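# Move the alphabetically first lettered box into the door tote

## Task

Find the box in this office whose top carries the letter earliest in the alphabet and place it in the tote next to the door so that it lies wholly inside, with nothing sticking out past the tote's rim. All the other boxes must stay on their own desks. The robot must not tip over or be left leaning, or the task fails. The result must hold by itself at the end, without the robot keeping it in place.

## Robot and tools

Robot: a Hello Robot Stretch 4 with a single arm. It has an omni-wheel base, a lift that rides up a mast, an arm that telescopes forward, a wrist with yaw, pitch and roll, and a two-finger gripper. It stands about 1.6 m tall, and the base rim lies within 0.23 m of the base origin. There are four cameras: head_camera, head_left_camera, head_right_camera and wrist_camera. Now and then something may nudge loose objects.

Frames: the base frame sits on the floor under the centre of the base, with x forward, y left and z up. hand_pose is reported in this frame. It marks the point midway between the fingers, 0.015 m behind the fingertips, and the printed value can be a little off. The odometry frame is the base frame as it was when the scene began. base_odometry counts wheel turns only, so slip shows up as travel. Its heading runs from -3.142 to 3.142, positive to the left.

execute_actions(actions, cameras): actions is a list with exactly one action, or an empty list, which only returns the state and pictures. An action holds "base", "joints" or both, and may add "pace" and "contact_limits". Alternatively it is {"end_of_arm": "enable_torque"} on its own. All motions in one action start together.
- base: exactly one key, and each is a relative move from where the base last reported itself. translate_m drives straight, forward positive, -2 to 2 m. strafe_m slides sideways, left positive, -2 to 2 m. rotate_rad turns on the spot, counter-clockwise positive, -3.2 to 3.2 rad.
- joints: absolute targets by name, one number each. lift_m runs 0 to 1.2 m. arm_m runs 0 to 0.55 m. wrist_yaw_rad runs -1.134 to 4.276, where 0 is forward, positive is left and 3.14 is folded back; above 3.4 the arm may get in the way. wrist_pitch_rad runs -1.117 to 4.259, where 0 is level and 1.57 points down. wrist_roll_rad runs -1.117 to 4.259; at 0 the fingers are level, and positive turns clockwise as seen from behind. gripper_m is the finger gap, 0 to 0.08 m. A joint target outside its range is clipped and the result notes it. Any other bad value or unknown key rejects the whole call.
- pace: "slow", "default", "fast" or "max". The base drives at up to 0.1, 0.3, 0.4 or 0.6 m/s and turns at up to 1, 2, 3 or 4 rad/s. Above lift_m 0.2 these limits shrink, down to 0.3 m/s and 1 rad/s at a lift of 1.2.
- contact_limits: only {"arm_m": x}, from 0 (lightest) to 0.75 (hardest). The default is 0.5.
- cameras: a list of camera names or "all". Omitted or null means all cameras, and [] means none.
No action runs longer than 15 s. A joint or the base that you leave out may keep pushing toward its old target.

wait(seconds 0 to 10) returns the state without commanding anything. zoom_image(camera, region [x0,y0,x1,y1] in pixels, at most 504x504) enlarges part of that camera's latest image. read_manual returns only the licence texts. finished_scene(scene) ends that scene for good, and the goal must still hold at that moment. If you reply without a tool call, every remaining scene ends.

Result lines: joint_positions. base_status and joint_status, which can read done, off_target (stopped short and may still be pushing), contact_stop_at_<key> (hit something; the joint stops and can go slack), limit_stop_at_<name>, time_out or torque_fault. on_its_own, where "held at" gives the target that is being held. lidar_m: 12 sectors of 30 degrees, the first straight ahead and the rest counter-clockwise (4th left, 7th behind, 10th right), seen from about 0.15 m up to robot height. A "-" means nothing seen or something closer than 0.25 m, and the lidar misses clear objects and thin legs. wrist_depth_mm: a 7x7 grid of median depths from the top left, 100 to 2000 mm. motor_effort: percent of maximum, with the peak shown in brackets. base_tilt in degrees. turned_by_wheels against turned_by_imu: a gap above about 0.1 rad suggests slip or a collision. If one call reports a stop, the later calls in that same reply are skipped.

Gripper: to grip, send a width smaller than the object. A reading of off_target afterwards means something is between the fingers. If the gripper effort stays more than about 50 away from 0, the motor cuts out with a torque_fault, goes limp and may drop the load. Wrist motors fault the same way when pressed hard or when holding more than about 2.7 kg level. Send {"end_of_arm": "enable_torque"} to recover.

Start-up: send lift_m 0.4 together with wrist_yaw_rad 0 in one action to unfold the wrist. Tilting the wrist up (pitch below -0.2) while it is rolled can trigger limit_stop_at_own_body.

Avoid the following. Turning or driving with more than 1 kg held while arm_m is above 0.2, especially at fast pace. Pushing or pulling hard with a raised gripper. A lean above 6 degrees produces limit_stop_at_tilt, after which the lift, arm and wheels go slack. Drops, slams and hard hits. Knocking boxes off desks. Letting the box rest over the tote's rim.

Each tool is called after "Emit:" as name(argument=value, ...) on one line, values as JSON.

## Session

Emit:
execute_actions(actions=[])

Scene clock: 0.00 s.
base_odometry: x=+0.000 y=+0.000 heading=+0.000 (m, m, rad; odometry frame)
turned_by_wheels: +0.000 (rad since the last result)
turned_by_imu: +0.000 (rad since the last result)
base_tilt: forward=+0.4 right=+0.6 (deg)
lidar_m: 0.87 0.90 0.78 0.70 0.71 0.89 0.82 0.80 1.00 1.67 1.56 1.01
base_status: not commanded
joint_positions: lift_m=+0.191 arm_m=+0.001 wrist_yaw_rad=+3.169 wrist_pitch_rad=+0.007 wrist_roll_rad=+0.012 gripper_m=+0.040
joint_status: not commanded
motor_effort: lift_m=+18 arm_m=-1 wrist_yaw_rad=-4 wrist_pitch_rad=-9 wrist_roll_rad=+2 gripper_m=+0 wheel_0=+0 wheel_1=-1 wheel_2=+1 (%)
hand_pose: x=-0.0431 y=+0.0816 z=+0.3676 quat_wxyz=(-0.014, -0.004, +0.006, +1.000) (m; base frame)
wrist_depth_mm: - 136 147 946 960 1025 1042 / - 108 135 960 991 1025 1060 / - 111 137 976 1025 1008 1060 / - 138 189 960 991 1025 1060 / 204 904 946 960 1008 1060 1078 / 212 904 141 960 148 1008 1078 / 209 - - 917 - - 809
pictures: head_camera, head_left_camera, head_right_camera, wrist_camera
camera_calibration (this result's frames):
wrist_camera: T_world_to_cam=[[-0.0389551, 0.999082, -0.0178302, -0.0737224], [0.0512798, -0.0158214, -0.998559, 0.42166], [-0.997924, -0.0398133, -0.0506164, 0.132758], [0, 0, 0, 1]] pos_world=[0.107988, 0.0856115, 0.426457]
Images, in order (width x height): head_camera 420x560, head_left_camera 420x672, head_right_camera 420x672, wrist_camera 616x392.

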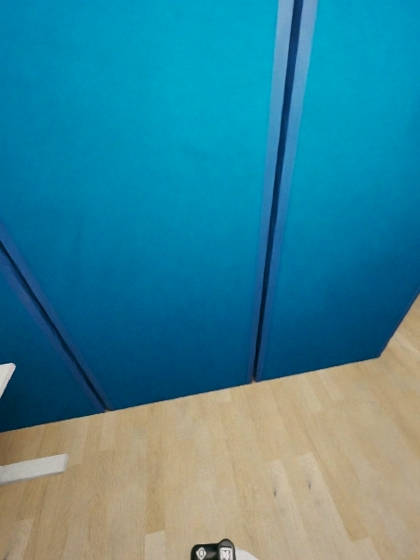

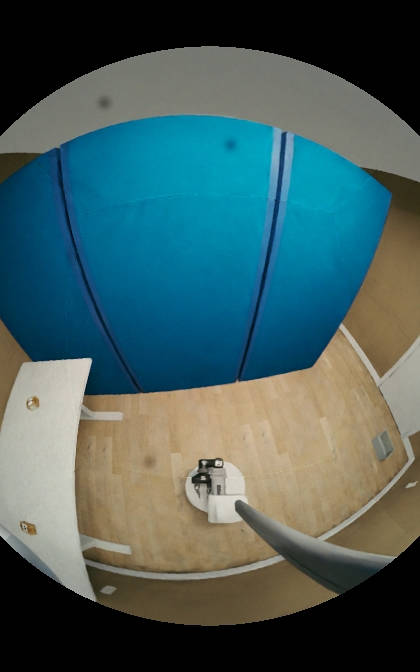

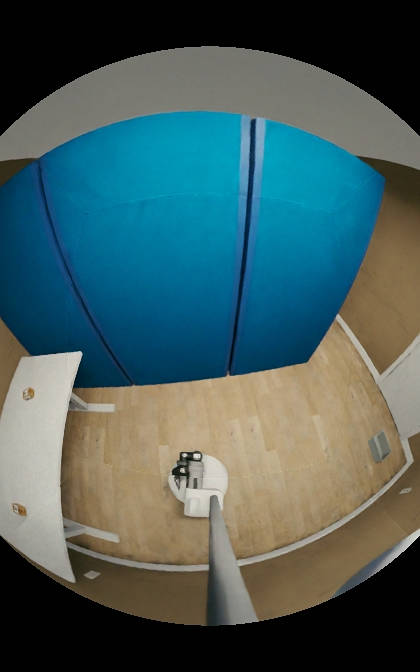

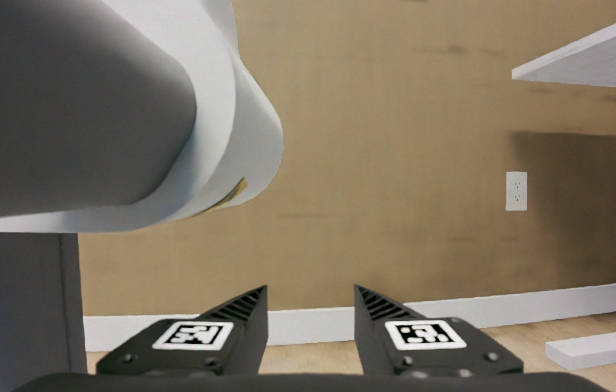

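Emit:
execute_actions(actions=[{"base":{"rotate_rad":1.76},"pace":"max"}], cameras=[])

Emit:
execute_actions(actions=[{"base":{"translate_m":0.33},"pace":"max"}], cameras=["head_camera"])

Emit:
zoom_image(camera="head_camera", region=[270, 300, 420, 430])

Emit:
zoom_image(camera="head_camera", region=[30, 300, 180, 430])

Scene clock: 5.87 s.
base_odometry: x=+0.000 y=+0.000 heading=+1.760 (m, m, rad; odometry frame)
turned_by_wheels: +1.760 (rad since the last result)
turned_by_imu: +1.766 (rad since the last result)
base_tilt: forward=+0.2 right=+0.7 (deg)
lidar_m: 0.66 0.70 0.83 0.79 0.84 1.19 1.77 1.27 0.91 0.89 0.91 0.71
base_status: done
joint_positions: lift_m=+0.191 arm_m=+0.001 wrist_yaw_rad=+3.169 wrist_pitch_rad=+0.007 wrist_roll_rad=+0.012 gripper_m=+0.040
joint_status: not commanded
motor_effort: lift_m=+19(18) arm_m=-1(1) wrist_yaw_rad=-3(2) wrist_pitch_rad=-5(9) wrist_roll_rad=+2(2) gripper_m=-1(1) wheel_0=+0(9) wheel_1=+1(10) wheel_2=+1(10) (%)
hand_pose: x=-0.0431 y=+0.0816 z=+0.3676 quat_wxyz=(-0.014, -0.004, +0.006, +1.000) (m; base frame)
wrist_depth_mm: - 135 147 - - 1708 1182 / - 109 136 - - 1708 1118 / - 111 137 - - 1708 1118 / - 138 189 - - 1756 1138 / 205 - - - 1983 1661 1118 / 212 1255 142 1255 147 1205 1060 / 209 - - 917 - - 854
pictures: none
No camera images: the call's "cameras" was empty. Leave "cameras" out to get every camera's image.

Scene clock: 7.83 s.
base_odometry: x=-0.062 y=+0.324 heading=+1.760 (m, m, rad; odometry frame)
turned_by_wheels: +0.000 (rad since the last result)
turned_by_imu: -0.002 (rad since the last result)
base_tilt: forward=+0.3 right=+0.6 (deg)
lidar_m: 0.35 0.37 0.55 0.79 0.83 1.18 2.58 1.27 0.91 0.89 0.52 0.36
base_status: done
joint_positions: lift_m=+0.191 arm_m=+0.001 wrist_yaw_rad=+3.169 wrist_pitch_rad=+0.007 wrist_roll_rad=+0.012 gripper_m=+0.040
joint_status: not commanded
motor_effort: lift_m=+18(18) arm_m=-1(1) wrist_yaw_rad=-3(2) wrist_pitch_rad=-9(6) wrist_roll_rad=+2(2) gripper_m=-1(1) wheel_0=+0(8) wheel_1=+0(3) wheel_2=+2(11) (%)
hand_pose: x=-0.0431 y=+0.0816 z=+0.3676 quat_wxyz=(-0.013, -0.004, +0.006, +1.000) (m; base frame)
wrist_depth_mm: - 136 147 - - 1661 1160 / - 109 136 - - 1708 1118 / - 111 137 - - 1808 1118 / - 138 190 - - 1756 1160 / 203 1708 - - - 1708 1138 / 212 1255 141 1255 148 1205 1078 / 210 - - 904 - - 854
pictures: head_camera
Images, in order (width x height): head_camera 420x560.

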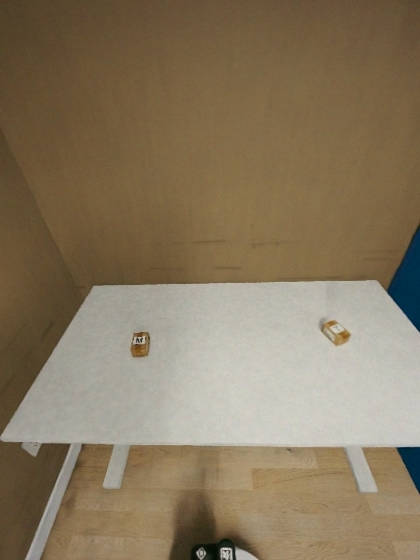

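Region (270, 300, 420, 430) of head_camera's 420x560 image, scaled by 3.360, with more detail than that image has; it fills the top 437 rows of this view, and the rest is white.

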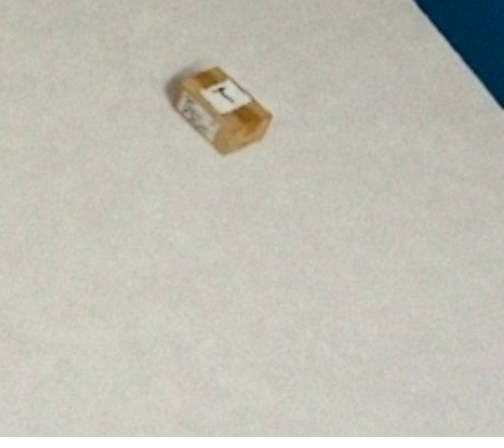

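Region (30, 300, 180, 430) of head_camera's 420x560 image, scaled by 3.360, with more detail than that image has; it fills the top 437 rows of this view, and the rest is white.

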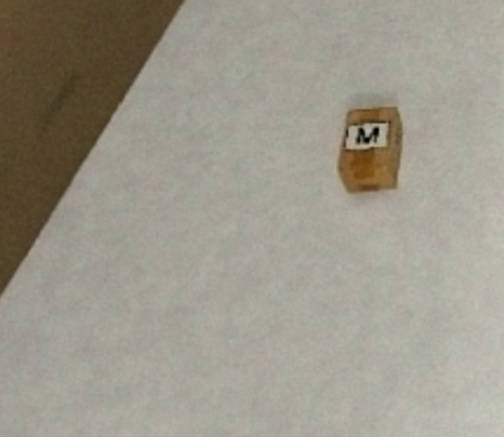

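Emit:
execute_actions(actions=[{"base":{"rotate_rad":0.22},"pace":"max"}], cameras=[])

Emit:
execute_actions(actions=[{"base":{"translate_m":-2.0},"pace":"max"}], cameras=[])

Emit:
execute_actions(actions=[{"base":{"rotate_rad":-1.95},"pace":"max"}], cameras=["head_camera","head_left_camera"])

Scene clock: 16.70 s.
base_odometry: x=-0.062 y=+0.324 heading=+1.981 (m, m, rad; odometry frame)
turned_by_wheels: +0.220 (rad since the last result)
turned_by_imu: +0.221 (rad since the last result)
base_tilt: forward=+0.3 right=+0.7 (deg)
lidar_m: 0.35 0.40 0.78 0.81 0.96 1.58 2.58 1.05 0.88 0.79 0.42 0.35
base_status: done
joint_positions: lift_m=+0.191 arm_m=+0.001 wrist_yaw_rad=+3.169 wrist_pitch_rad=+0.007 wrist_roll_rad=+0.012 gripper_m=+0.040
joint_status: not commanded
motor_effort: lift_m=+18(19) arm_m=-1(1) wrist_yaw_rad=-3(3) wrist_pitch_rad=-8(9) wrist_roll_rad=+2(3) gripper_m=-1(1) wheel_0=+1(7) wheel_1=+2(5) wheel_2=+3(7) (%)
hand_pose: x=-0.0431 y=+0.0816 z=+0.3676 quat_wxyz=(-0.014, -0.004, +0.006, +1.000) (m; base frame)
wrist_depth_mm: - 135 147 - - - 1863 / - 108 136 - - - 1708 / - 111 137 - - - 1808 / - 138 190 - - - 1808 / 204 1336 1921 - - 1921 1618 / 212 1229 141 1255 148 1229 1182 / 209 - - 917 - - 854
pictures: none
No camera images: the call's "cameras" was empty. Leave "cameras" out to get every camera's image.

Scene clock: 21.60 s.
base_odometry: x=+0.735 y=-1.510 heading=+1.981 (m, m, rad; odometry frame)
turned_by_wheels: +0.000 (rad since the last result)
turned_by_imu: +0.006 (rad since the last result)
base_tilt: forward=+0.2 right=+0.6 (deg)
lidar_m: 2.28 1.53 1.31 0.68 0.72 0.62 0.65 0.74 1.30 0.63 0.50 0.81
base_status: done
joint_positions: lift_m=+0.191 arm_m=+0.001 wrist_yaw_rad=+3.169 wrist_pitch_rad=+0.007 wrist_roll_rad=+0.012 gripper_m=+0.040
joint_status: not commanded
motor_effort: lift_m=+18(18) arm_m=-1(1) wrist_yaw_rad=-1(1) wrist_pitch_rad=-8(7) wrist_roll_rad=+2(2) gripper_m=+0(0) wheel_0=+1(9) wheel_1=+2(10) wheel_2=-2(14) (%)
hand_pose: x=-0.0431 y=+0.0816 z=+0.3676 quat_wxyz=(-0.014, -0.004, +0.006, +1.000) (m; base frame)
wrist_depth_mm: - 135 147 768 723 647 615 / - 109 135 778 723 661 621 / - 111 137 768 723 654 615 / - 137 189 778 741 654 621 / 204 946 866 788 741 676 627 / 212 946 141 798 147 654 634 / 210 - - 778 - - 634
pictures: none
No camera images: the call's "cameras" was empty. Leave "cameras" out to get every camera's image.

Scene clock: 23.27 s.
base_odometry: x=+0.735 y=-1.510 heading=+0.031 (m, m, rad; odometry frame)
turned_by_wheels: -1.950 (rad since the last result)
turned_by_imu: -1.959 (rad since the last result)
base_tilt: forward=+0.2 right=+0.7 (deg)
lidar_m: 1.68 0.50 0.52 1.05 2.21 1.44 0.68 0.68 0.68 0.59 0.63 0.82
base_status: done
joint_positions: lift_m=+0.191 arm_m=+0.001 wrist_yaw_rad=+3.169 wrist_pitch_rad=+0.007 wrist_roll_rad=+0.012 gripper_m=+0.040
joint_status: not commanded
motor_effort: lift_m=+18(19) arm_m=-1(1) wrist_yaw_rad=-2(0) wrist_pitch_rad=-7(8) wrist_roll_rad=+3(2) gripper_m=-1(1) wheel_0=+0(10) wheel_1=-1(14) wheel_2=-3(11) (%)
hand_pose: x=-0.0430 y=+0.0817 z=+0.3676 quat_wxyz=(-0.013, -0.004, +0.006, +1.000) (m; base frame)
wrist_depth_mm: - 135 147 1499 1464 1499 1537 / - 109 135 1430 1464 1537 1576 / - 111 137 1464 1499 1537 1537 / - 137 190 1464 1537 1537 1537 / 203 1397 1430 1499 1499 1537 1576 / 213 1229 141 1255 148 1229 1160 / 211 - - 904 - - 854
pictures: head_camera, head_left_camera
Images, in order (width x height): head_camera 420x560, head_left_camera 420x672.

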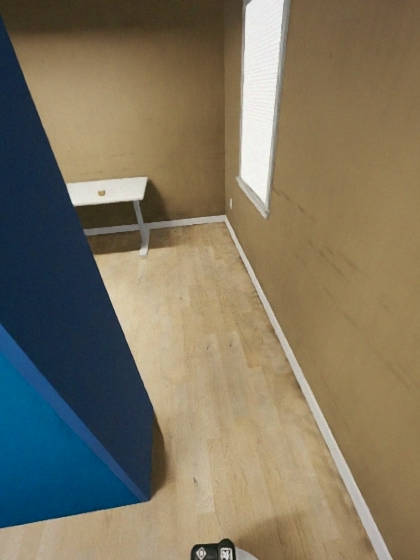

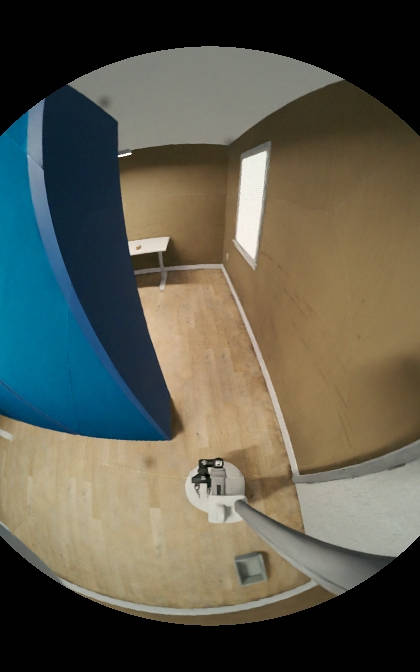

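Emit:
execute_actions(actions=[{"base":{"translate_m":1.25},"pace":"max"}], cameras=[])

Emit:
execute_actions(actions=[{"base":{"rotate_rad":1.1},"pace":"max"}], cameras=["head_camera","head_left_camera"])

Scene clock: 30.00 s.
base_odometry: x=+1.984 y=-1.472 heading=+0.031 (m, m, rad; odometry frame)
turned_by_wheels: +0.000 (rad since the last result)
turned_by_imu: -0.007 (rad since the last result)
base_tilt: forward=+0.2 right=+0.7 (deg)
lidar_m: 1.16 1.49 1.77 2.48 0.61 0.58 1.92 0.80 0.52 0.45 0.44 0.56
base_status: done
joint_positions: lift_m=+0.191 arm_m=+0.001 wrist_yaw_rad=+3.169 wrist_pitch_rad=+0.007 wrist_roll_rad=+0.012 gripper_m=+0.040
joint_status: not commanded
motor_effort: lift_m=+19(19) arm_m=-1(1) wrist_yaw_rad=-1(1) wrist_pitch_rad=-7(8) wrist_roll_rad=+1(2) gripper_m=-1(1) wheel_0=+0(9) wheel_1=+0(7) wheel_2=+0(15) (%)
hand_pose: x=-0.0430 y=+0.0817 z=+0.3676 quat_wxyz=(-0.013, -0.004, +0.006, +1.000) (m; base frame)
wrist_depth_mm: - 135 147 - - 676 521 / - 109 135 - - 676 544 / - 111 136 - - 707 530 / - 138 189 - - 699 554 / 203 1366 - - - 699 559 / 211 1118 141 1255 148 661 554 / 209 - - 904 - - 544
pictures: none
No camera images: the call's "cameras" was empty. Leave "cameras" out to get every camera's image.

Scene clock: 31.33 s.
base_odometry: x=+1.984 y=-1.472 heading=+1.131 (m, m, rad; odometry frame)
turned_by_wheels: +1.100 (rad since the last result)
turned_by_imu: +1.104 (rad since the last result)
base_tilt: forward=+0.3 right=+0.7 (deg)
lidar_m: 1.91 2.07 0.60 0.61 1.92 0.73 0.52 0.44 0.46 0.64 1.40 1.46
base_status: done
joint_positions: lift_m=+0.191 arm_m=+0.001 wrist_yaw_rad=+3.169 wrist_pitch_rad=+0.007 wrist_roll_rad=+0.012 gripper_m=+0.040
joint_status: not commanded
motor_effort: lift_m=+18(18) arm_m=-1(1) wrist_yaw_rad=+0(3) wrist_pitch_rad=-7(5) wrist_roll_rad=+2(3) gripper_m=-2(0) wheel_0=-2(9) wheel_1=-1(15) wheel_2=+1(12) (%)
hand_pose: x=-0.0430 y=+0.0816 z=+0.3676 quat_wxyz=(-0.014, -0.004, +0.006, +1.000) (m; base frame)
wrist_depth_mm: - 136 147 723 878 1060 1281 / - 109 135 732 866 1042 1366 / - 111 137 732 854 1060 1336 / - 138 189 741 878 1098 1308 / 204 564 654 741 891 1098 1336 / 211 554 141 750 147 1060 1205 / 209 - - 732 - - 854
pictures: head_camera, head_left_camera
Images, in order (width x height): head_camera 420x560, head_left_camera 420x672.

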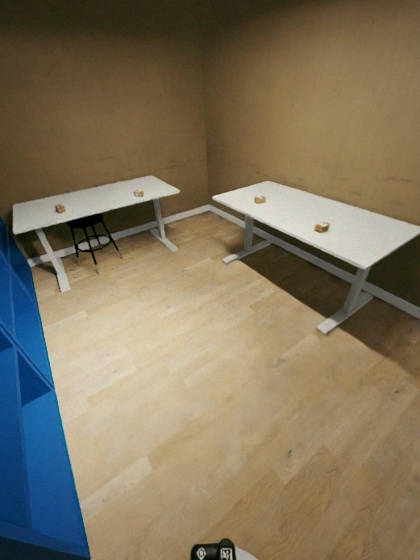

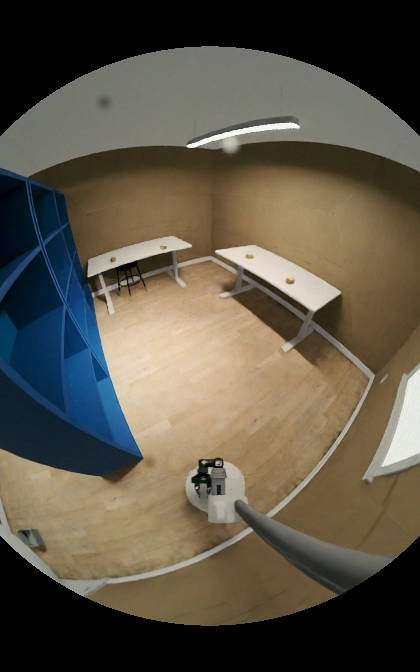

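Emit:
execute_actions(actions=[{"base":{"translate_m":1.65},"joints":{"lift_m":0.95,"wrist_yaw_rad":0,"gripper_m":0.08},"pace":"max"}], cameras=["head_camera"])

Emit:
zoom_image(camera="head_camera", region=[0, 200, 210, 400])

Emit:
execute_actions(actions=[{"base":{"rotate_rad":-0.96},"joints":{"wrist_pitch_rad":1.57},"pace":"max"}], cameras=["head_camera"])

Emit:
zoom_image(camera="head_camera", region=[250, 290, 400, 420])

Emit:
zoom_image(camera="head_camera", region=[50, 290, 200, 420])

Scene clock: 42.93 s.
base_odometry: x=+2.687 y=+0.021 heading=+1.131 (m, m, rad; odometry frame)
turned_by_wheels: +0.000 (rad since the last result)
turned_by_imu: -0.008 (rad since the last result)
base_tilt: forward=+0.2 right=+0.7 (deg)
lidar_m: 0.62 1.05 1.13 1.42 1.30 1.36 1.96 1.76 0.73 0.45 0.42 0.44
base_status: done
joint_positions: lift_m=+0.950 arm_m=+0.001 wrist_yaw_rad=+0.000 wrist_pitch_rad=+0.007 wrist_roll_rad=+0.012 gripper_m=+0.080
joint_status: all done
motor_effort: lift_m=+19(24) arm_m=-1(1) wrist_yaw_rad=-4(5) wrist_pitch_rad=-5(8) wrist_roll_rad=+2(2) gripper_m=+0(3) wheel_0=+0(8) wheel_1=+0(3) wheel_2=+1(14) (%)
hand_pose: x=+0.3846 y=-0.0874 z=+1.1265 quat_wxyz=(+1.000, +0.006, +0.004, +0.000) (m; base frame)
wrist_depth_mm: 1430 1618 1863 1921 1397 1098 917 / 1430 1618 1921 1921 1397 1098 904 / 1430 1661 1921 1921 1366 1098 917 / 1499 1661 1921 1983 1430 1098 917 / 1464 1661 1863 1921 1397 1098 904 / 1281 1336 1756 1983 1464 1008 904 / - - 1863 1983 1430 - -
pictures: head_camera
Images, in order (width x height): head_camera 420x560.

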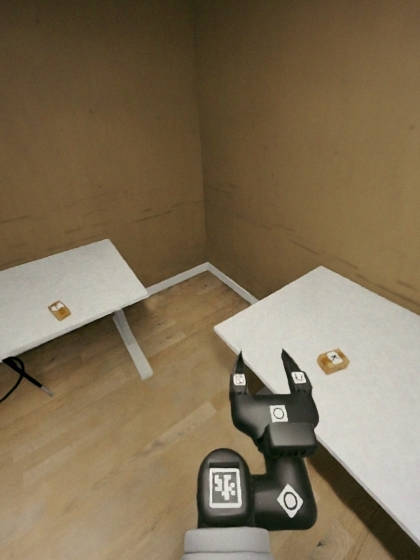

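Region (0, 200, 210, 400) of head_camera's 420x560 image, scaled by 2.400, with more detail than that image has; it fills the top 480 rows of this view, and the rest is white.

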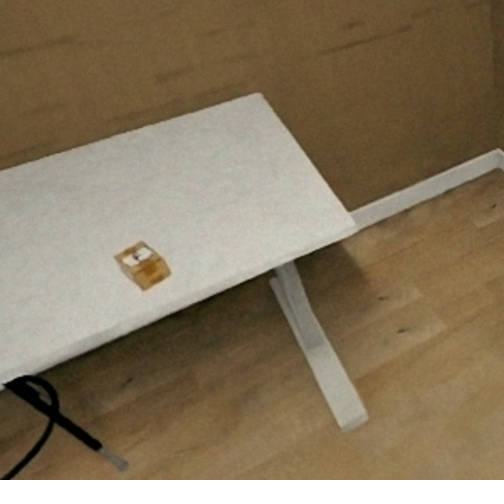

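Scene clock: 44.70 s.
base_odometry: x=+2.687 y=+0.021 heading=+0.171 (m, m, rad; odometry frame)
turned_by_wheels: -0.960 (rad since the last result)
turned_by_imu: -0.964 (rad since the last result)
base_tilt: forward=+0.2 right=+0.6 (deg)
lidar_m: 0.42 0.46 0.66 1.06 1.17 1.41 1.31 1.34 1.91 1.77 0.62 0.45
base_status: done
joint_positions: lift_m=+0.950 arm_m=+0.001 wrist_yaw_rad=+0.000 wrist_pitch_rad=+1.570 wrist_roll_rad=+0.012 gripper_m=+0.080
joint_status: all done
motor_effort: lift_m=+21(19) arm_m=-1(1) wrist_yaw_rad=-3(0) wrist_pitch_rad=+2(7) wrist_roll_rad=+3(2) gripper_m=+0(0) wheel_0=+2(6) wheel_1=+1(6) wheel_2=+2(6) (%)
hand_pose: x=+0.1721 y=-0.0874 z=+0.9154 quat_wxyz=(+0.707, +0.004, +0.707, -0.004) (m; base frame)
wrist_depth_mm: 1098 1078 1078 1060 1060 1060 1078 / 1098 1060 1060 1078 1078 1078 1060 / 1098 1078 1078 1098 1078 1098 1060 / 1098 1098 1078 1060 1078 1060 1060 / 1118 1078 866 866 1078 1078 1098 / 1118 1098 866 878 1078 1078 1098 / - - 866 866 1098 - -
pictures: head_camera
Images, in order (width x height): head_camera 420x560.

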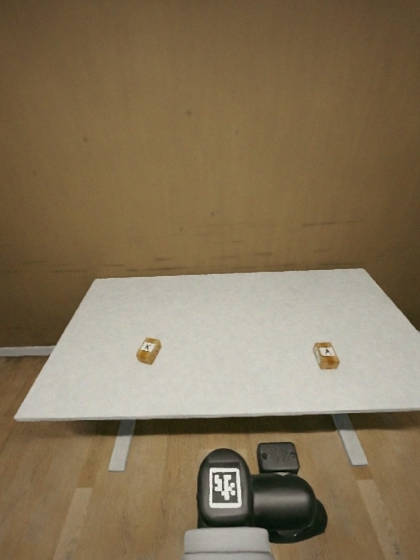

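Region (250, 290, 400, 420) of head_camera's 420x560 image, scaled by 3.360, with more detail than that image has; it fills the top 437 rows of this view, and the rest is white.

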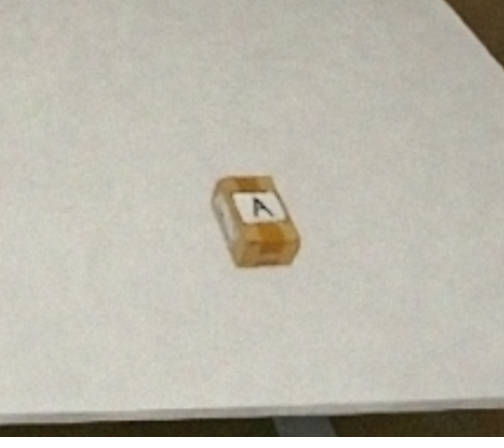

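Region (50, 290, 200, 420) of head_camera's 420x560 image, scaled by 3.360, with more detail than that image has; it fills the top 437 rows of this view, and the rest is white.

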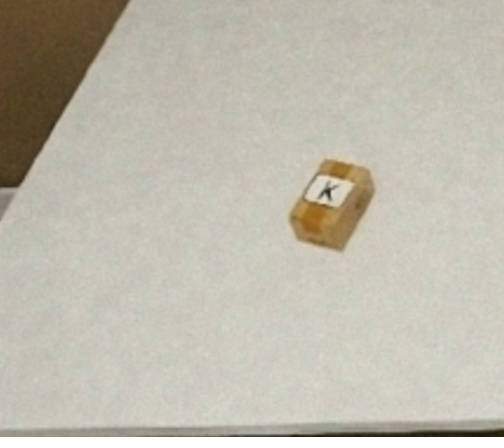

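Emit:
execute_actions(actions=[{"base":{"strafe_m":-0.30},"joints":{"arm_m":0.46,"wrist_roll_rad":-0.05,"lift_m":0.9},"pace":"max"}], cameras=["wrist_camera"])

Scene clock: 50.13 s.
base_odometry: x=+2.738 y=-0.274 heading=+0.171 (m, m, rad; odometry frame)
turned_by_wheels: +0.000 (rad since the last result)
turned_by_imu: -0.002 (rad since the last result)
base_tilt: forward=+0.3 right=+0.6 (deg)
lidar_m: 0.44 0.47 0.66 1.39 1.46 1.35 1.27 1.36 1.56 1.49 0.63 0.44
base_status: done
joint_positions: lift_m=+0.900 arm_m=+0.459 wrist_yaw_rad=+0.000 wrist_pitch_rad=+1.570 wrist_roll_rad=-0.050 gripper_m=+0.080
joint_status: all done
motor_effort: lift_m=+17(13) arm_m=+6(6) wrist_yaw_rad=-4(1) wrist_pitch_rad=+1(1) wrist_roll_rad=+2(1) gripper_m=+0(1) wheel_0=-1(11) wheel_1=-1(11) wheel_2=+1(3) (%)
hand_pose: x=+0.6301 y=-0.0874 z=+0.8657 quat_wxyz=(+0.707, -0.018, +0.707, +0.018) (m; base frame)
wrist_depth_mm: 294 294 294 291 291 289 289 / 297 294 293 291 291 290 287 / 298 297 296 294 294 291 293 / 300 297 296 246 297 294 293 / 301 301 298 248 298 296 294 / 304 303 298 300 298 296 297 / - - 300 301 300 - -
pictures: wrist_camera
camera_calibration (this result's frames):
wrist_camera: T_world_to_cam=[[0.0444093, -0.998941, -0.0119924, -0.10197], [-0.998088, -0.0448815, 0.0424887, 0.639273], [-0.042982, 0.0100826, -0.999025, 1.04672], [0, 0, 0, 1]] pos_world=[0.68757, -0.083724, 1.01732]
Images, in order (width x height): wrist_camera 616x392.

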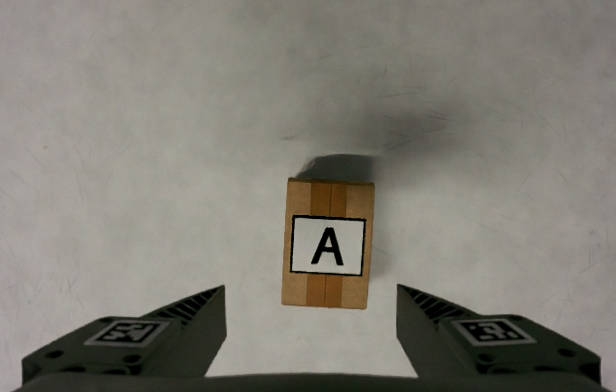

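Emit:
execute_actions(actions=[{"base":{"strafe_m":-0.011},"joints":{"arm_m":0.472,"wrist_roll_rad":0.01,"lift_m":0.784},"pace":"fast"}], cameras=["wrist_camera"])

Emit:
execute_actions(actions=[{"joints":{"gripper_m":0.04}}], cameras=[])

Emit:
execute_actions(actions=[{"joints":{"lift_m":0.83},"pace":"fast"}], cameras=["wrist_camera"])

Scene clock: 55.33 s.
base_odometry: x=+2.740 y=-0.285 heading=+0.171 (m, m, rad; odometry frame)
turned_by_wheels: +0.000 (rad since the last result)
turned_by_imu: -0.001 (rad since the last result)
base_tilt: forward=+0.3 right=+0.7 (deg)
lidar_m: 0.42 0.46 0.66 1.40 1.49 1.38 1.30 1.37 1.55 1.46 0.65 0.47
base_status: done
joint_positions: lift_m=+0.784 arm_m=+0.471 wrist_yaw_rad=+0.000 wrist_pitch_rad=+1.570 wrist_roll_rad=+0.010 gripper_m=+0.080
joint_status: all done
motor_effort: lift_m=+16(18) arm_m=+5(7) wrist_yaw_rad=-1(2) wrist_pitch_rad=+3(2) wrist_roll_rad=+3(7) gripper_m=+1(1) wheel_0=-1(9) wheel_1=+1(5) wheel_2=+0(3) (%)
hand_pose: x=+0.6420 y=-0.0874 z=+0.7497 quat_wxyz=(+0.707, +0.003, +0.707, -0.003) (m; base frame)
wrist_depth_mm: 179 178 177 177 176 176 - / 179 179 178 178 176 176 175 / 180 180 180 178 178 177 176 / 181 182 179 179 178 178 177 / 182 182 181 130 179 179 178 / 183 182 131 131 130 180 - / - - 131 131 131 - -
pictures: wrist_camera
camera_calibration (this result's frames):
wrist_camera: T_world_to_cam=[[-0.015606, -0.999806, -0.0120407, -0.0653971], [-0.998973, 0.0150785, 0.042719, 0.66174], [-0.0425291, 0.012695, -0.999015, 0.931332], [0, 0, 0, 1]] pos_world=[0.699649, -0.0871857, 0.901358]
Images, in order (width x height): wrist_camera 616x392.

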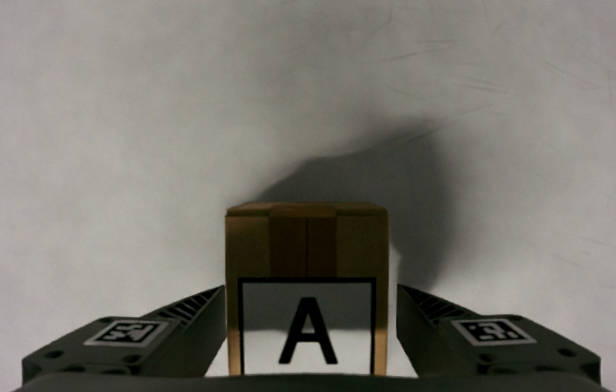

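Scene clock: 56.33 s.
base_odometry: x=+2.740 y=-0.285 heading=+0.171 (m, m, rad; odometry frame)
turned_by_wheels: +0.000 (rad since the last result)
turned_by_imu: +0.000 (rad since the last result)
base_tilt: forward=+0.3 right=+0.6 (deg)
lidar_m: 0.42 0.47 0.69 1.41 1.50 1.35 1.29 1.32 1.57 1.46 0.67 0.47
base_status: not commanded
joint_positions: lift_m=+0.784 arm_m=+0.471 wrist_yaw_rad=+0.000 wrist_pitch_rad=+1.570 wrist_roll_rad=+0.010 gripper_m=+0.059
joint_status: gripper_m off_target (ended at +0.059, target +0.040)
on_its_own: gripper_m is held at +0.054, not at your +0.040, by its contact guard: the fingers met something
motor_effort: lift_m=+16(17) arm_m=+6(6) wrist_yaw_rad=-2(3) wrist_pitch_rad=-2(1) wrist_roll_rad=+3(4) gripper_m=-38(40) wheel_0=-1(1) wheel_1=+1(1) wheel_2=+0(0) (%)
hand_pose: x=+0.6420 y=-0.0874 z=+0.7497 quat_wxyz=(+0.707, +0.003, +0.707, -0.003) (m; base frame)
wrist_depth_mm: 179 178 177 177 176 175 - / 179 179 178 177 177 176 176 / 180 180 179 178 178 177 176 / 182 181 180 179 179 178 178 / 183 182 180 130 179 179 179 / 183 183 131 130 130 180 180 / 185 - 131 131 131 - -
pictures: none
No camera images: the call's "cameras" was empty. Leave "cameras" out to get every camera's image.

Scene clock: 57.23 s.
base_odometry: x=+2.740 y=-0.285 heading=+0.171 (m, m, rad; odometry frame)
turned_by_wheels: +0.000 (rad since the last result)
turned_by_imu: +0.000 (rad since the last result)
base_tilt: forward=+0.3 right=+0.6 (deg)
lidar_m: 0.42 0.47 0.66 1.39 1.44 1.39 1.30 1.31 1.52 1.44 0.66 0.48
base_status: not commanded
joint_positions: lift_m=+0.830 arm_m=+0.471 wrist_yaw_rad=+0.000 wrist_pitch_rad=+1.570 wrist_roll_rad=+0.010 gripper_m=+0.059
joint_status: all done
on_its_own: gripper_m is held at +0.054, not at your +0.040, by its contact guard: the fingers met something
motor_effort: lift_m=+21(23) arm_m=+6(6) wrist_yaw_rad=-3(1) wrist_pitch_rad=+1(1) wrist_roll_rad=+4(3) gripper_m=-39(38) wheel_0=+0(1) wheel_1=+1(1) wheel_2=+0(0) (%)
hand_pose: x=+0.6420 y=-0.0874 z=+0.7953 quat_wxyz=(+0.707, +0.003, +0.707, -0.003) (m; base frame)
wrist_depth_mm: 224 224 222 220 220 219 219 / 225 224 223 223 220 221 220 / 226 225 225 224 223 222 220 / 228 227 225 224 224 224 223 / 229 229 226 130 225 224 223 / 230 229 131 130 130 224 225 / 231 - 131 131 131 - -
pictures: wrist_camera
camera_calibration (this result's frames):
wrist_camera: T_world_to_cam=[[-0.0156662, -0.999805, -0.0120406, -0.0648096], [-0.998972, 0.0151386, 0.0427267, 0.659792], [-0.0425361, 0.0126976, -0.999014, 0.976873], [0, 0, 0, 1]] pos_world=[0.699651, -0.0871892, 0.946939]
Images, in order (width x height): wrist_camera 616x392.

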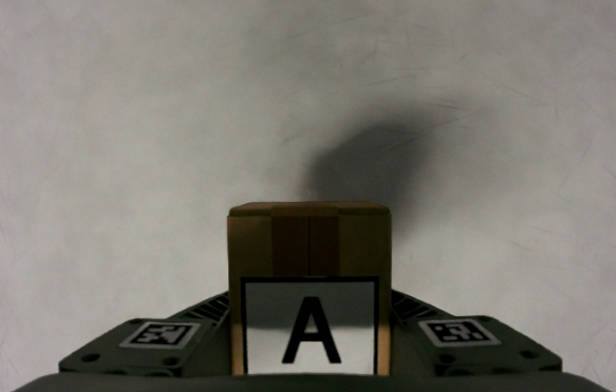

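Emit:
execute_actions(actions=[{"base":{"rotate_rad":-2.36},"joints":{"arm_m":0.08},"pace":"fast"}], cameras=[])

Emit:
execute_actions(actions=[{"base":{"translate_m":1.42},"joints":{"lift_m":0.33},"pace":"max"}], cameras=[])

Emit:
execute_actions(actions=[{"base":{"rotate_rad":-0.77},"pace":"fast"}], cameras=["head_camera"])

Scene clock: 64.20 s.
base_odometry: x=+2.740 y=-0.285 heading=-2.189 (m, m, rad; odometry frame)
turned_by_wheels: -2.360 (rad since the last result)
turned_by_imu: -2.372 (rad since the last result)
base_tilt: forward=+0.3 right=+0.7 (deg)
lidar_m: 1.80 1.48 1.46 0.54 0.45 0.45 0.51 0.86 1.36 1.51 1.30 1.27
base_status: done
joint_positions: lift_m=+0.830 arm_m=+0.081 wrist_yaw_rad=+0.000 wrist_pitch_rad=+1.570 wrist_roll_rad=+0.010 gripper_m=+0.059
joint_status: all done
on_its_own: gripper_m is held at +0.054, not at your +0.040, by its contact guard: the fingers met something
motor_effort: lift_m=+21(22) arm_m=-6(11) wrist_yaw_rad=-1(4) wrist_pitch_rad=+1(2) wrist_roll_rad=+2(4) gripper_m=-38(37) wheel_0=+2(7) wheel_1=+0(7) wheel_2=+0(12) (%)
hand_pose: x=+0.2520 y=-0.0874 z=+0.7953 quat_wxyz=(+0.707, +0.004, +0.707, -0.004) (m; base frame)
wrist_depth_mm: 960 960 946 946 931 931 931 / 960 946 960 960 946 946 931 / 976 960 960 960 960 946 946 / 976 976 946 946 946 946 946 / 991 991 759 130 960 946 946 / 976 976 131 130 130 960 960 / 946 - 131 131 131 - -
pictures: none
No camera images: the call's "cameras" was empty. Leave "cameras" out to get every camera's image.

Scene clock: 69.13 s.
base_odometry: x=+1.918 y=-1.443 heading=-2.188 (m, m, rad; odometry frame)
turned_by_wheels: +0.000 (rad since the last result)
turned_by_imu: -0.007 (rad since the last result)
base_tilt: forward=+0.2 right=+0.6 (deg)
lidar_m: 0.63 0.53 0.52 0.61 0.97 1.58 1.74 2.39 0.55 0.47 0.77 1.14
base_status: done
joint_positions: lift_m=+0.330 arm_m=+0.081 wrist_yaw_rad=+0.000 wrist_pitch_rad=+1.570 wrist_roll_rad=+0.010 gripper_m=+0.059
joint_status: all done
on_its_own: gripper_m is held at +0.054, not at your +0.040, by its contact guard: the fingers met something
motor_effort: lift_m=+18(21) arm_m=-5(6) wrist_yaw_rad=-4(1) wrist_pitch_rad=+0(1) wrist_roll_rad=+2(2) gripper_m=-38(39) wheel_0=+0(7) wheel_1=+2(1) wheel_2=+0(11) (%)
hand_pose: x=+0.2520 y=-0.0874 z=+0.2956 quat_wxyz=(+0.707, +0.004, +0.707, -0.004) (m; base frame)
wrist_depth_mm: 442 445 442 442 442 433 436 / 449 449 445 449 442 439 439 / 455 452 452 449 445 442 445 / 455 455 449 445 452 445 449 / 455 452 459 129 445 449 452 / 462 455 131 130 130 449 452 / 462 - 131 131 130 - -
pictures: none
No camera images: the call's "cameras" was empty. Leave "cameras" out to get every camera's image.

Scene clock: 70.43 s.
base_odometry: x=+1.918 y=-1.443 heading=-2.958 (m, m, rad; odometry frame)
turned_by_wheels: -0.770 (rad since the last result)
turned_by_imu: -0.773 (rad since the last result)
base_tilt: forward=+0.3 right=+0.7 (deg)
lidar_m: 1.81 0.79 0.57 0.52 0.55 0.76 1.96 1.54 2.15 1.23 0.49 0.57
base_status: done
joint_positions: lift_m=+0.330 arm_m=+0.081 wrist_yaw_rad=+0.000 wrist_pitch_rad=+1.570 wrist_roll_rad=+0.010 gripper_m=+0.059
joint_status: not commanded
on_its_own: gripper_m is held at +0.054, not at your +0.040, by its contact guard: the fingers met something
motor_effort: lift_m=+17(18) arm_m=-5(5) wrist_yaw_rad=-1(2) wrist_pitch_rad=-1(0) wrist_roll_rad=+2(1) gripper_m=-39(39) wheel_0=+1(5) wheel_1=+1(8) wheel_2=+1(9) (%)
hand_pose: x=+0.2520 y=-0.0874 z=+0.2956 quat_wxyz=(+0.707, +0.004, +0.707, -0.004) (m; base frame)
wrist_depth_mm: 445 449 442 442 442 436 436 / 445 449 445 445 445 442 442 / 452 449 452 452 442 439 436 / 455 452 449 449 445 445 445 / 455 459 452 129 449 452 445 / 459 459 131 131 130 449 449 / 466 - 131 131 130 - -
pictures: head_camera
Images, in order (width x height): head_camera 420x560.

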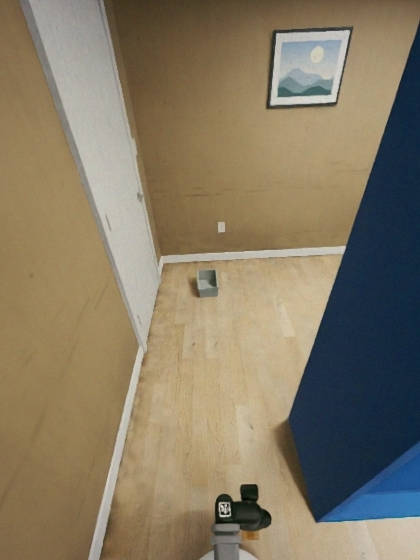

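Emit:
execute_actions(actions=[{"base":{"rotate_rad":0.095},"pace":"max"}], cameras=[])

Emit:
execute_actions(actions=[{"base":{"translate_m":1.42},"joints":{"arm_m":0.35,"wrist_roll_rad":1.65},"pace":"max"}], cameras=["head_camera","wrist_camera"])

Scene clock: 74.23 s.
base_odometry: x=+1.918 y=-1.443 heading=-2.863 (m, m, rad; odometry frame)
turned_by_wheels: +0.095 (rad since the last result)
turned_by_imu: +0.094 (rad since the last result)
base_tilt: forward=+0.3 right=+0.7 (deg)
lidar_m: 1.62 0.71 0.52 0.50 0.57 0.77 1.54 1.57 2.37 0.84 0.47 0.61
base_status: done
joint_positions: lift_m=+0.330 arm_m=+0.081 wrist_yaw_rad=+0.000 wrist_pitch_rad=+1.570 wrist_roll_rad=+0.010 gripper_m=+0.059
joint_status: not commanded
on_its_own: gripper_m is held at +0.054, not at your +0.040, by its contact guard: the fingers met something
motor_effort: lift_m=+19(18) arm_m=-5(5) wrist_yaw_rad=-2(3) wrist_pitch_rad=+1(0) wrist_roll_rad=+3(3) gripper_m=-38(38) wheel_0=+0(6) wheel_1=+3(9) wheel_2=+0(8) (%)
hand_pose: x=+0.2520 y=-0.0874 z=+0.2956 quat_wxyz=(+0.707, +0.004, +0.707, -0.004) (m; base frame)
wrist_depth_mm: 449 445 445 442 442 439 439 / 449 449 445 442 442 436 439 / 452 455 442 439 445 442 439 / 459 449 452 445 452 445 445 / 455 449 452 130 452 442 449 / 455 462 131 130 130 452 449 / 459 - 131 131 131 - -
pictures: none
No camera images: the call's "cameras" was empty. Leave "cameras" out to get every camera's image.

Scene clock: 78.23 s.
base_odometry: x=+0.553 y=-1.834 heading=-2.863 (m, m, rad; odometry frame)
turned_by_wheels: +0.000 (rad since the last result)
turned_by_imu: -0.007 (rad since the last result)
base_tilt: forward=+0.3 right=+0.7 (deg)
lidar_m: 0.42 0.56 0.42 0.39 0.44 0.69 3.91 0.86 1.05 2.50 1.36 0.43
base_status: done
joint_positions: lift_m=+0.330 arm_m=+0.349 wrist_yaw_rad=+0.000 wrist_pitch_rad=+1.570 wrist_roll_rad=+1.650 gripper_m=+0.059
joint_status: all done
on_its_own: gripper_m is held at +0.054, not at your +0.040, by its contact guard: the fingers met something
motor_effort: lift_m=+18(17) arm_m=+5(10) wrist_yaw_rad=-3(1) wrist_pitch_rad=+0(3) wrist_roll_rad=+3(7) gripper_m=-38(38) wheel_0=+0(8) wheel_1=-1(0) wheel_2=+1(15) (%)
hand_pose: x=+0.5202 y=-0.0874 z=+0.2956 quat_wxyz=(+0.480, +0.520, +0.480, -0.519) (m; base frame)
wrist_depth_mm: 442 445 445 439 436 442 439 / 452 445 445 442 442 439 439 / 445 449 418 442 357 442 436 / 452 399 445 445 413 442 442 / 452 387 430 130 330 442 442 / 459 384 131 130 130 449 445 / 459 - 131 131 130 - -
pictures: head_camera, wrist_camera
camera_calibration (this result's frames):
wrist_camera: T_world_to_cam=[[-0.996333, 0.0845638, -0.0130101, 0.532474], [0.083928, 0.995525, 0.0434366, 0.0815988], [0.016625, 0.0421854, -0.998971, 0.444277], [0, 0, 0, 1]] pos_world=[0.516287, -0.145004, 0.447204]
Images, in order (width x height): head_camera 420x560, wrist_camera 616x392.

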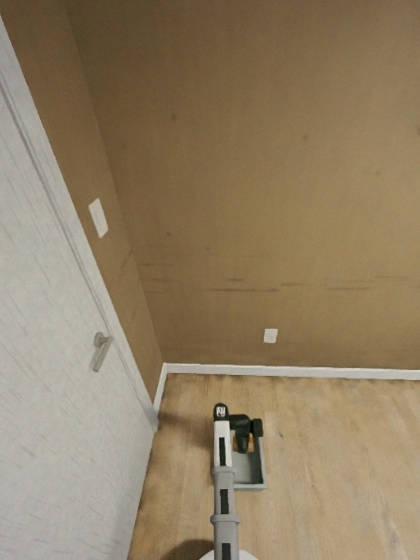

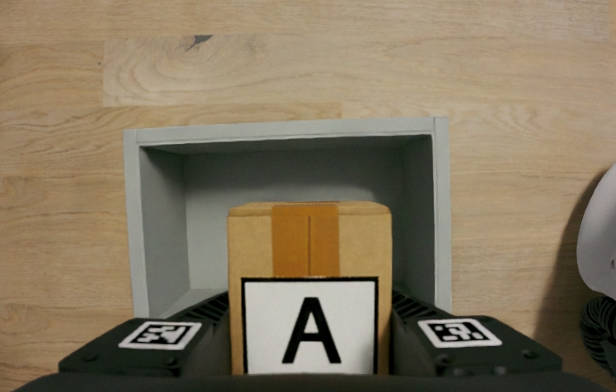

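Emit:
execute_actions(actions=[{"joints":{"arm_m":0.372,"wrist_roll_rad":1.61,"lift_m":0.071},"pace":"fast"}], cameras=["wrist_camera"])

Scene clock: 84.63 s.
base_odometry: x=+0.553 y=-1.834 heading=-2.863 (m, m, rad; odometry frame)
turned_by_wheels: +0.000 (rad since the last result)
turned_by_imu: -0.002 (rad since the last result)
base_tilt: forward=+0.3 right=+0.7 (deg)
lidar_m: 0.43 0.57 0.43 0.38 0.40 0.67 3.89 0.84 1.07 2.51 1.37 0.42
base_status: not commanded
joint_positions: lift_m=+0.071 arm_m=+0.371 wrist_yaw_rad=+0.000 wrist_pitch_rad=+1.570 wrist_roll_rad=+1.610 gripper_m=+0.059
joint_status: all done
on_its_own: gripper_m is held at +0.054, not at your +0.040, by its contact guard: the fingers met something
motor_effort: lift_m=+16(16) arm_m=+6(4) wrist_yaw_rad=-4(3) wrist_pitch_rad=+0(1) wrist_roll_rad=+1(0) gripper_m=-39(38) wheel_0=+0(0) wheel_1=-2(1) wheel_2=+1(1) (%)
hand_pose: x=+0.5421 y=-0.0874 z=+0.0367 quat_wxyz=(+0.490, +0.510, +0.490, -0.510) (m; base frame)
wrist_depth_mm: - - 109 105 108 - - / 140 145 147 148 147 143 - / 180 183 183 182 181 181 179 / 180 185 183 183 182 182 181 / 180 186 185 129 183 183 183 / 179 187 131 130 130 183 183 / 173 - 131 131 131 - -
pictures: wrist_camera
camera_calibration (this result's frames):
wrist_camera: T_world_to_cam=[[-0.998889, 0.0453519, -0.0128383, 0.54887], [0.0447563, 0.998055, 0.0433902, 0.112464], [0.0147812, 0.0427673, -0.998976, 0.186343], [0, 0, 0, 1]] pos_world=[0.540472, -0.145107, 0.188319]
Images, in order (width x height): wrist_camera 616x392.

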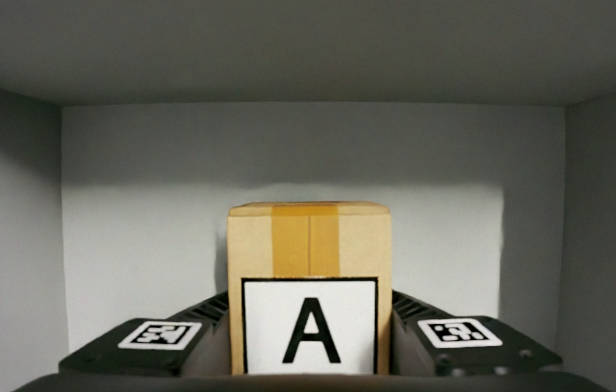

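Emit:
execute_actions(actions=[{"joints":{"gripper_m":0.08,"lift_m":0.068},"pace":"fast"}], cameras=[])

Emit:
execute_actions(actions=[{"joints":{"lift_m":0.2},"pace":"max"}], cameras=["wrist_camera"])

Scene clock: 87.47 s.
base_odometry: x=+0.553 y=-1.834 heading=-2.863 (m, m, rad; odometry frame)
turned_by_wheels: +0.000 (rad since the last result)
turned_by_imu: -0.001 (rad since the last result)
base_tilt: forward=+0.3 right=+0.6 (deg)
lidar_m: 0.41 0.55 0.42 0.40 0.41 0.65 3.92 0.84 1.00 2.50 1.39 0.42
base_status: not commanded
joint_positions: lift_m=+0.068 arm_m=+0.371 wrist_yaw_rad=+0.000 wrist_pitch_rad=+1.570 wrist_roll_rad=+1.610 gripper_m=+0.080
joint_status: all done
motor_effort: lift_m=+17(15) arm_m=+6(6) wrist_yaw_rad=-2(5) wrist_pitch_rad=+2(1) wrist_roll_rad=+1(1) gripper_m=+1(38) wheel_0=+0(0) wheel_1=-1(1) wheel_2=+1(1) (%)
hand_pose: x=+0.5421 y=-0.0874 z=+0.0337 quat_wxyz=(+0.490, +0.510, +0.490, -0.510) (m; base frame)
wrist_depth_mm: - - 109 105 108 - - / 140 144 148 149 147 143 - / 180 181 180 179 179 179 178 / 181 181 181 180 179 180 178 / 181 182 181 131 179 180 180 / 178 183 132 131 132 180 - / - - 132 132 132 - -
pictures: none
No camera images: the call's "cameras" was empty. Leave "cameras" out to get every camera's image.

Scene clock: 88.47 s.
base_odometry: x=+0.553 y=-1.834 heading=-2.863 (m, m, rad; odometry frame)
turned_by_wheels: +0.000 (rad since the last result)
turned_by_imu: +0.000 (rad since the last result)
base_tilt: forward=+0.3 right=+0.6 (deg)
lidar_m: 0.41 0.55 0.41 0.39 0.41 0.64 3.88 0.85 1.04 2.52 1.34 0.41
base_status: not commanded
joint_positions: lift_m=+0.200 arm_m=+0.371 wrist_yaw_rad=+0.000 wrist_pitch_rad=+1.570 wrist_roll_rad=+1.610 gripper_m=+0.080
joint_status: all done
motor_effort: lift_m=+20(22) arm_m=+5(6) wrist_yaw_rad=-2(1) wrist_pitch_rad=+1(1) wrist_roll_rad=+1(1) gripper_m=+0(1) wheel_0=+0(0) wheel_1=-1(1) wheel_2=+0(1) (%)
hand_pose: x=+0.5421 y=-0.0874 z=+0.1655 quat_wxyz=(+0.490, +0.510, +0.490, -0.510) (m; base frame)
wrist_depth_mm: 314 312 310 310 309 309 306 / 315 194 195 193 193 192 191 / 202 245 310 312 310 254 195 / 203 266 315 265 312 274 196 / 202 264 315 265 314 273 195 / 322 213 307 266 314 236 195 / - - 233 266 241 - -
pictures: wrist_camera
camera_calibration (this result's frames):
wrist_camera: T_world_to_cam=[[-0.998886, 0.045409, -0.012808, 0.550522], [0.0448148, 0.998053, 0.0433888, 0.106847], [0.0147534, 0.0427665, -0.998976, 0.31495], [0, 0, 0, 1]] pos_world=[0.540474, -0.145106, 0.317043]
Images, in order (width x height): wrist_camera 616x392.

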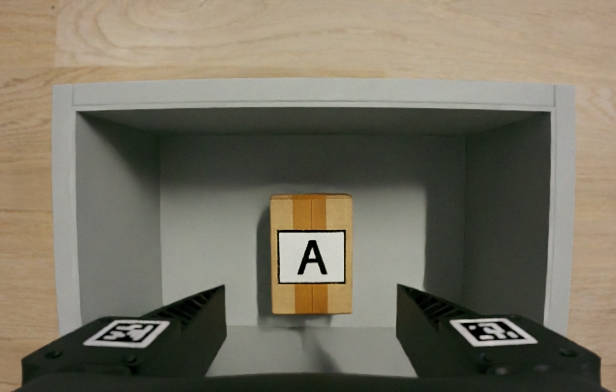

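Emit:
finished_scene(scene=2)

The scene is finished: the task was done.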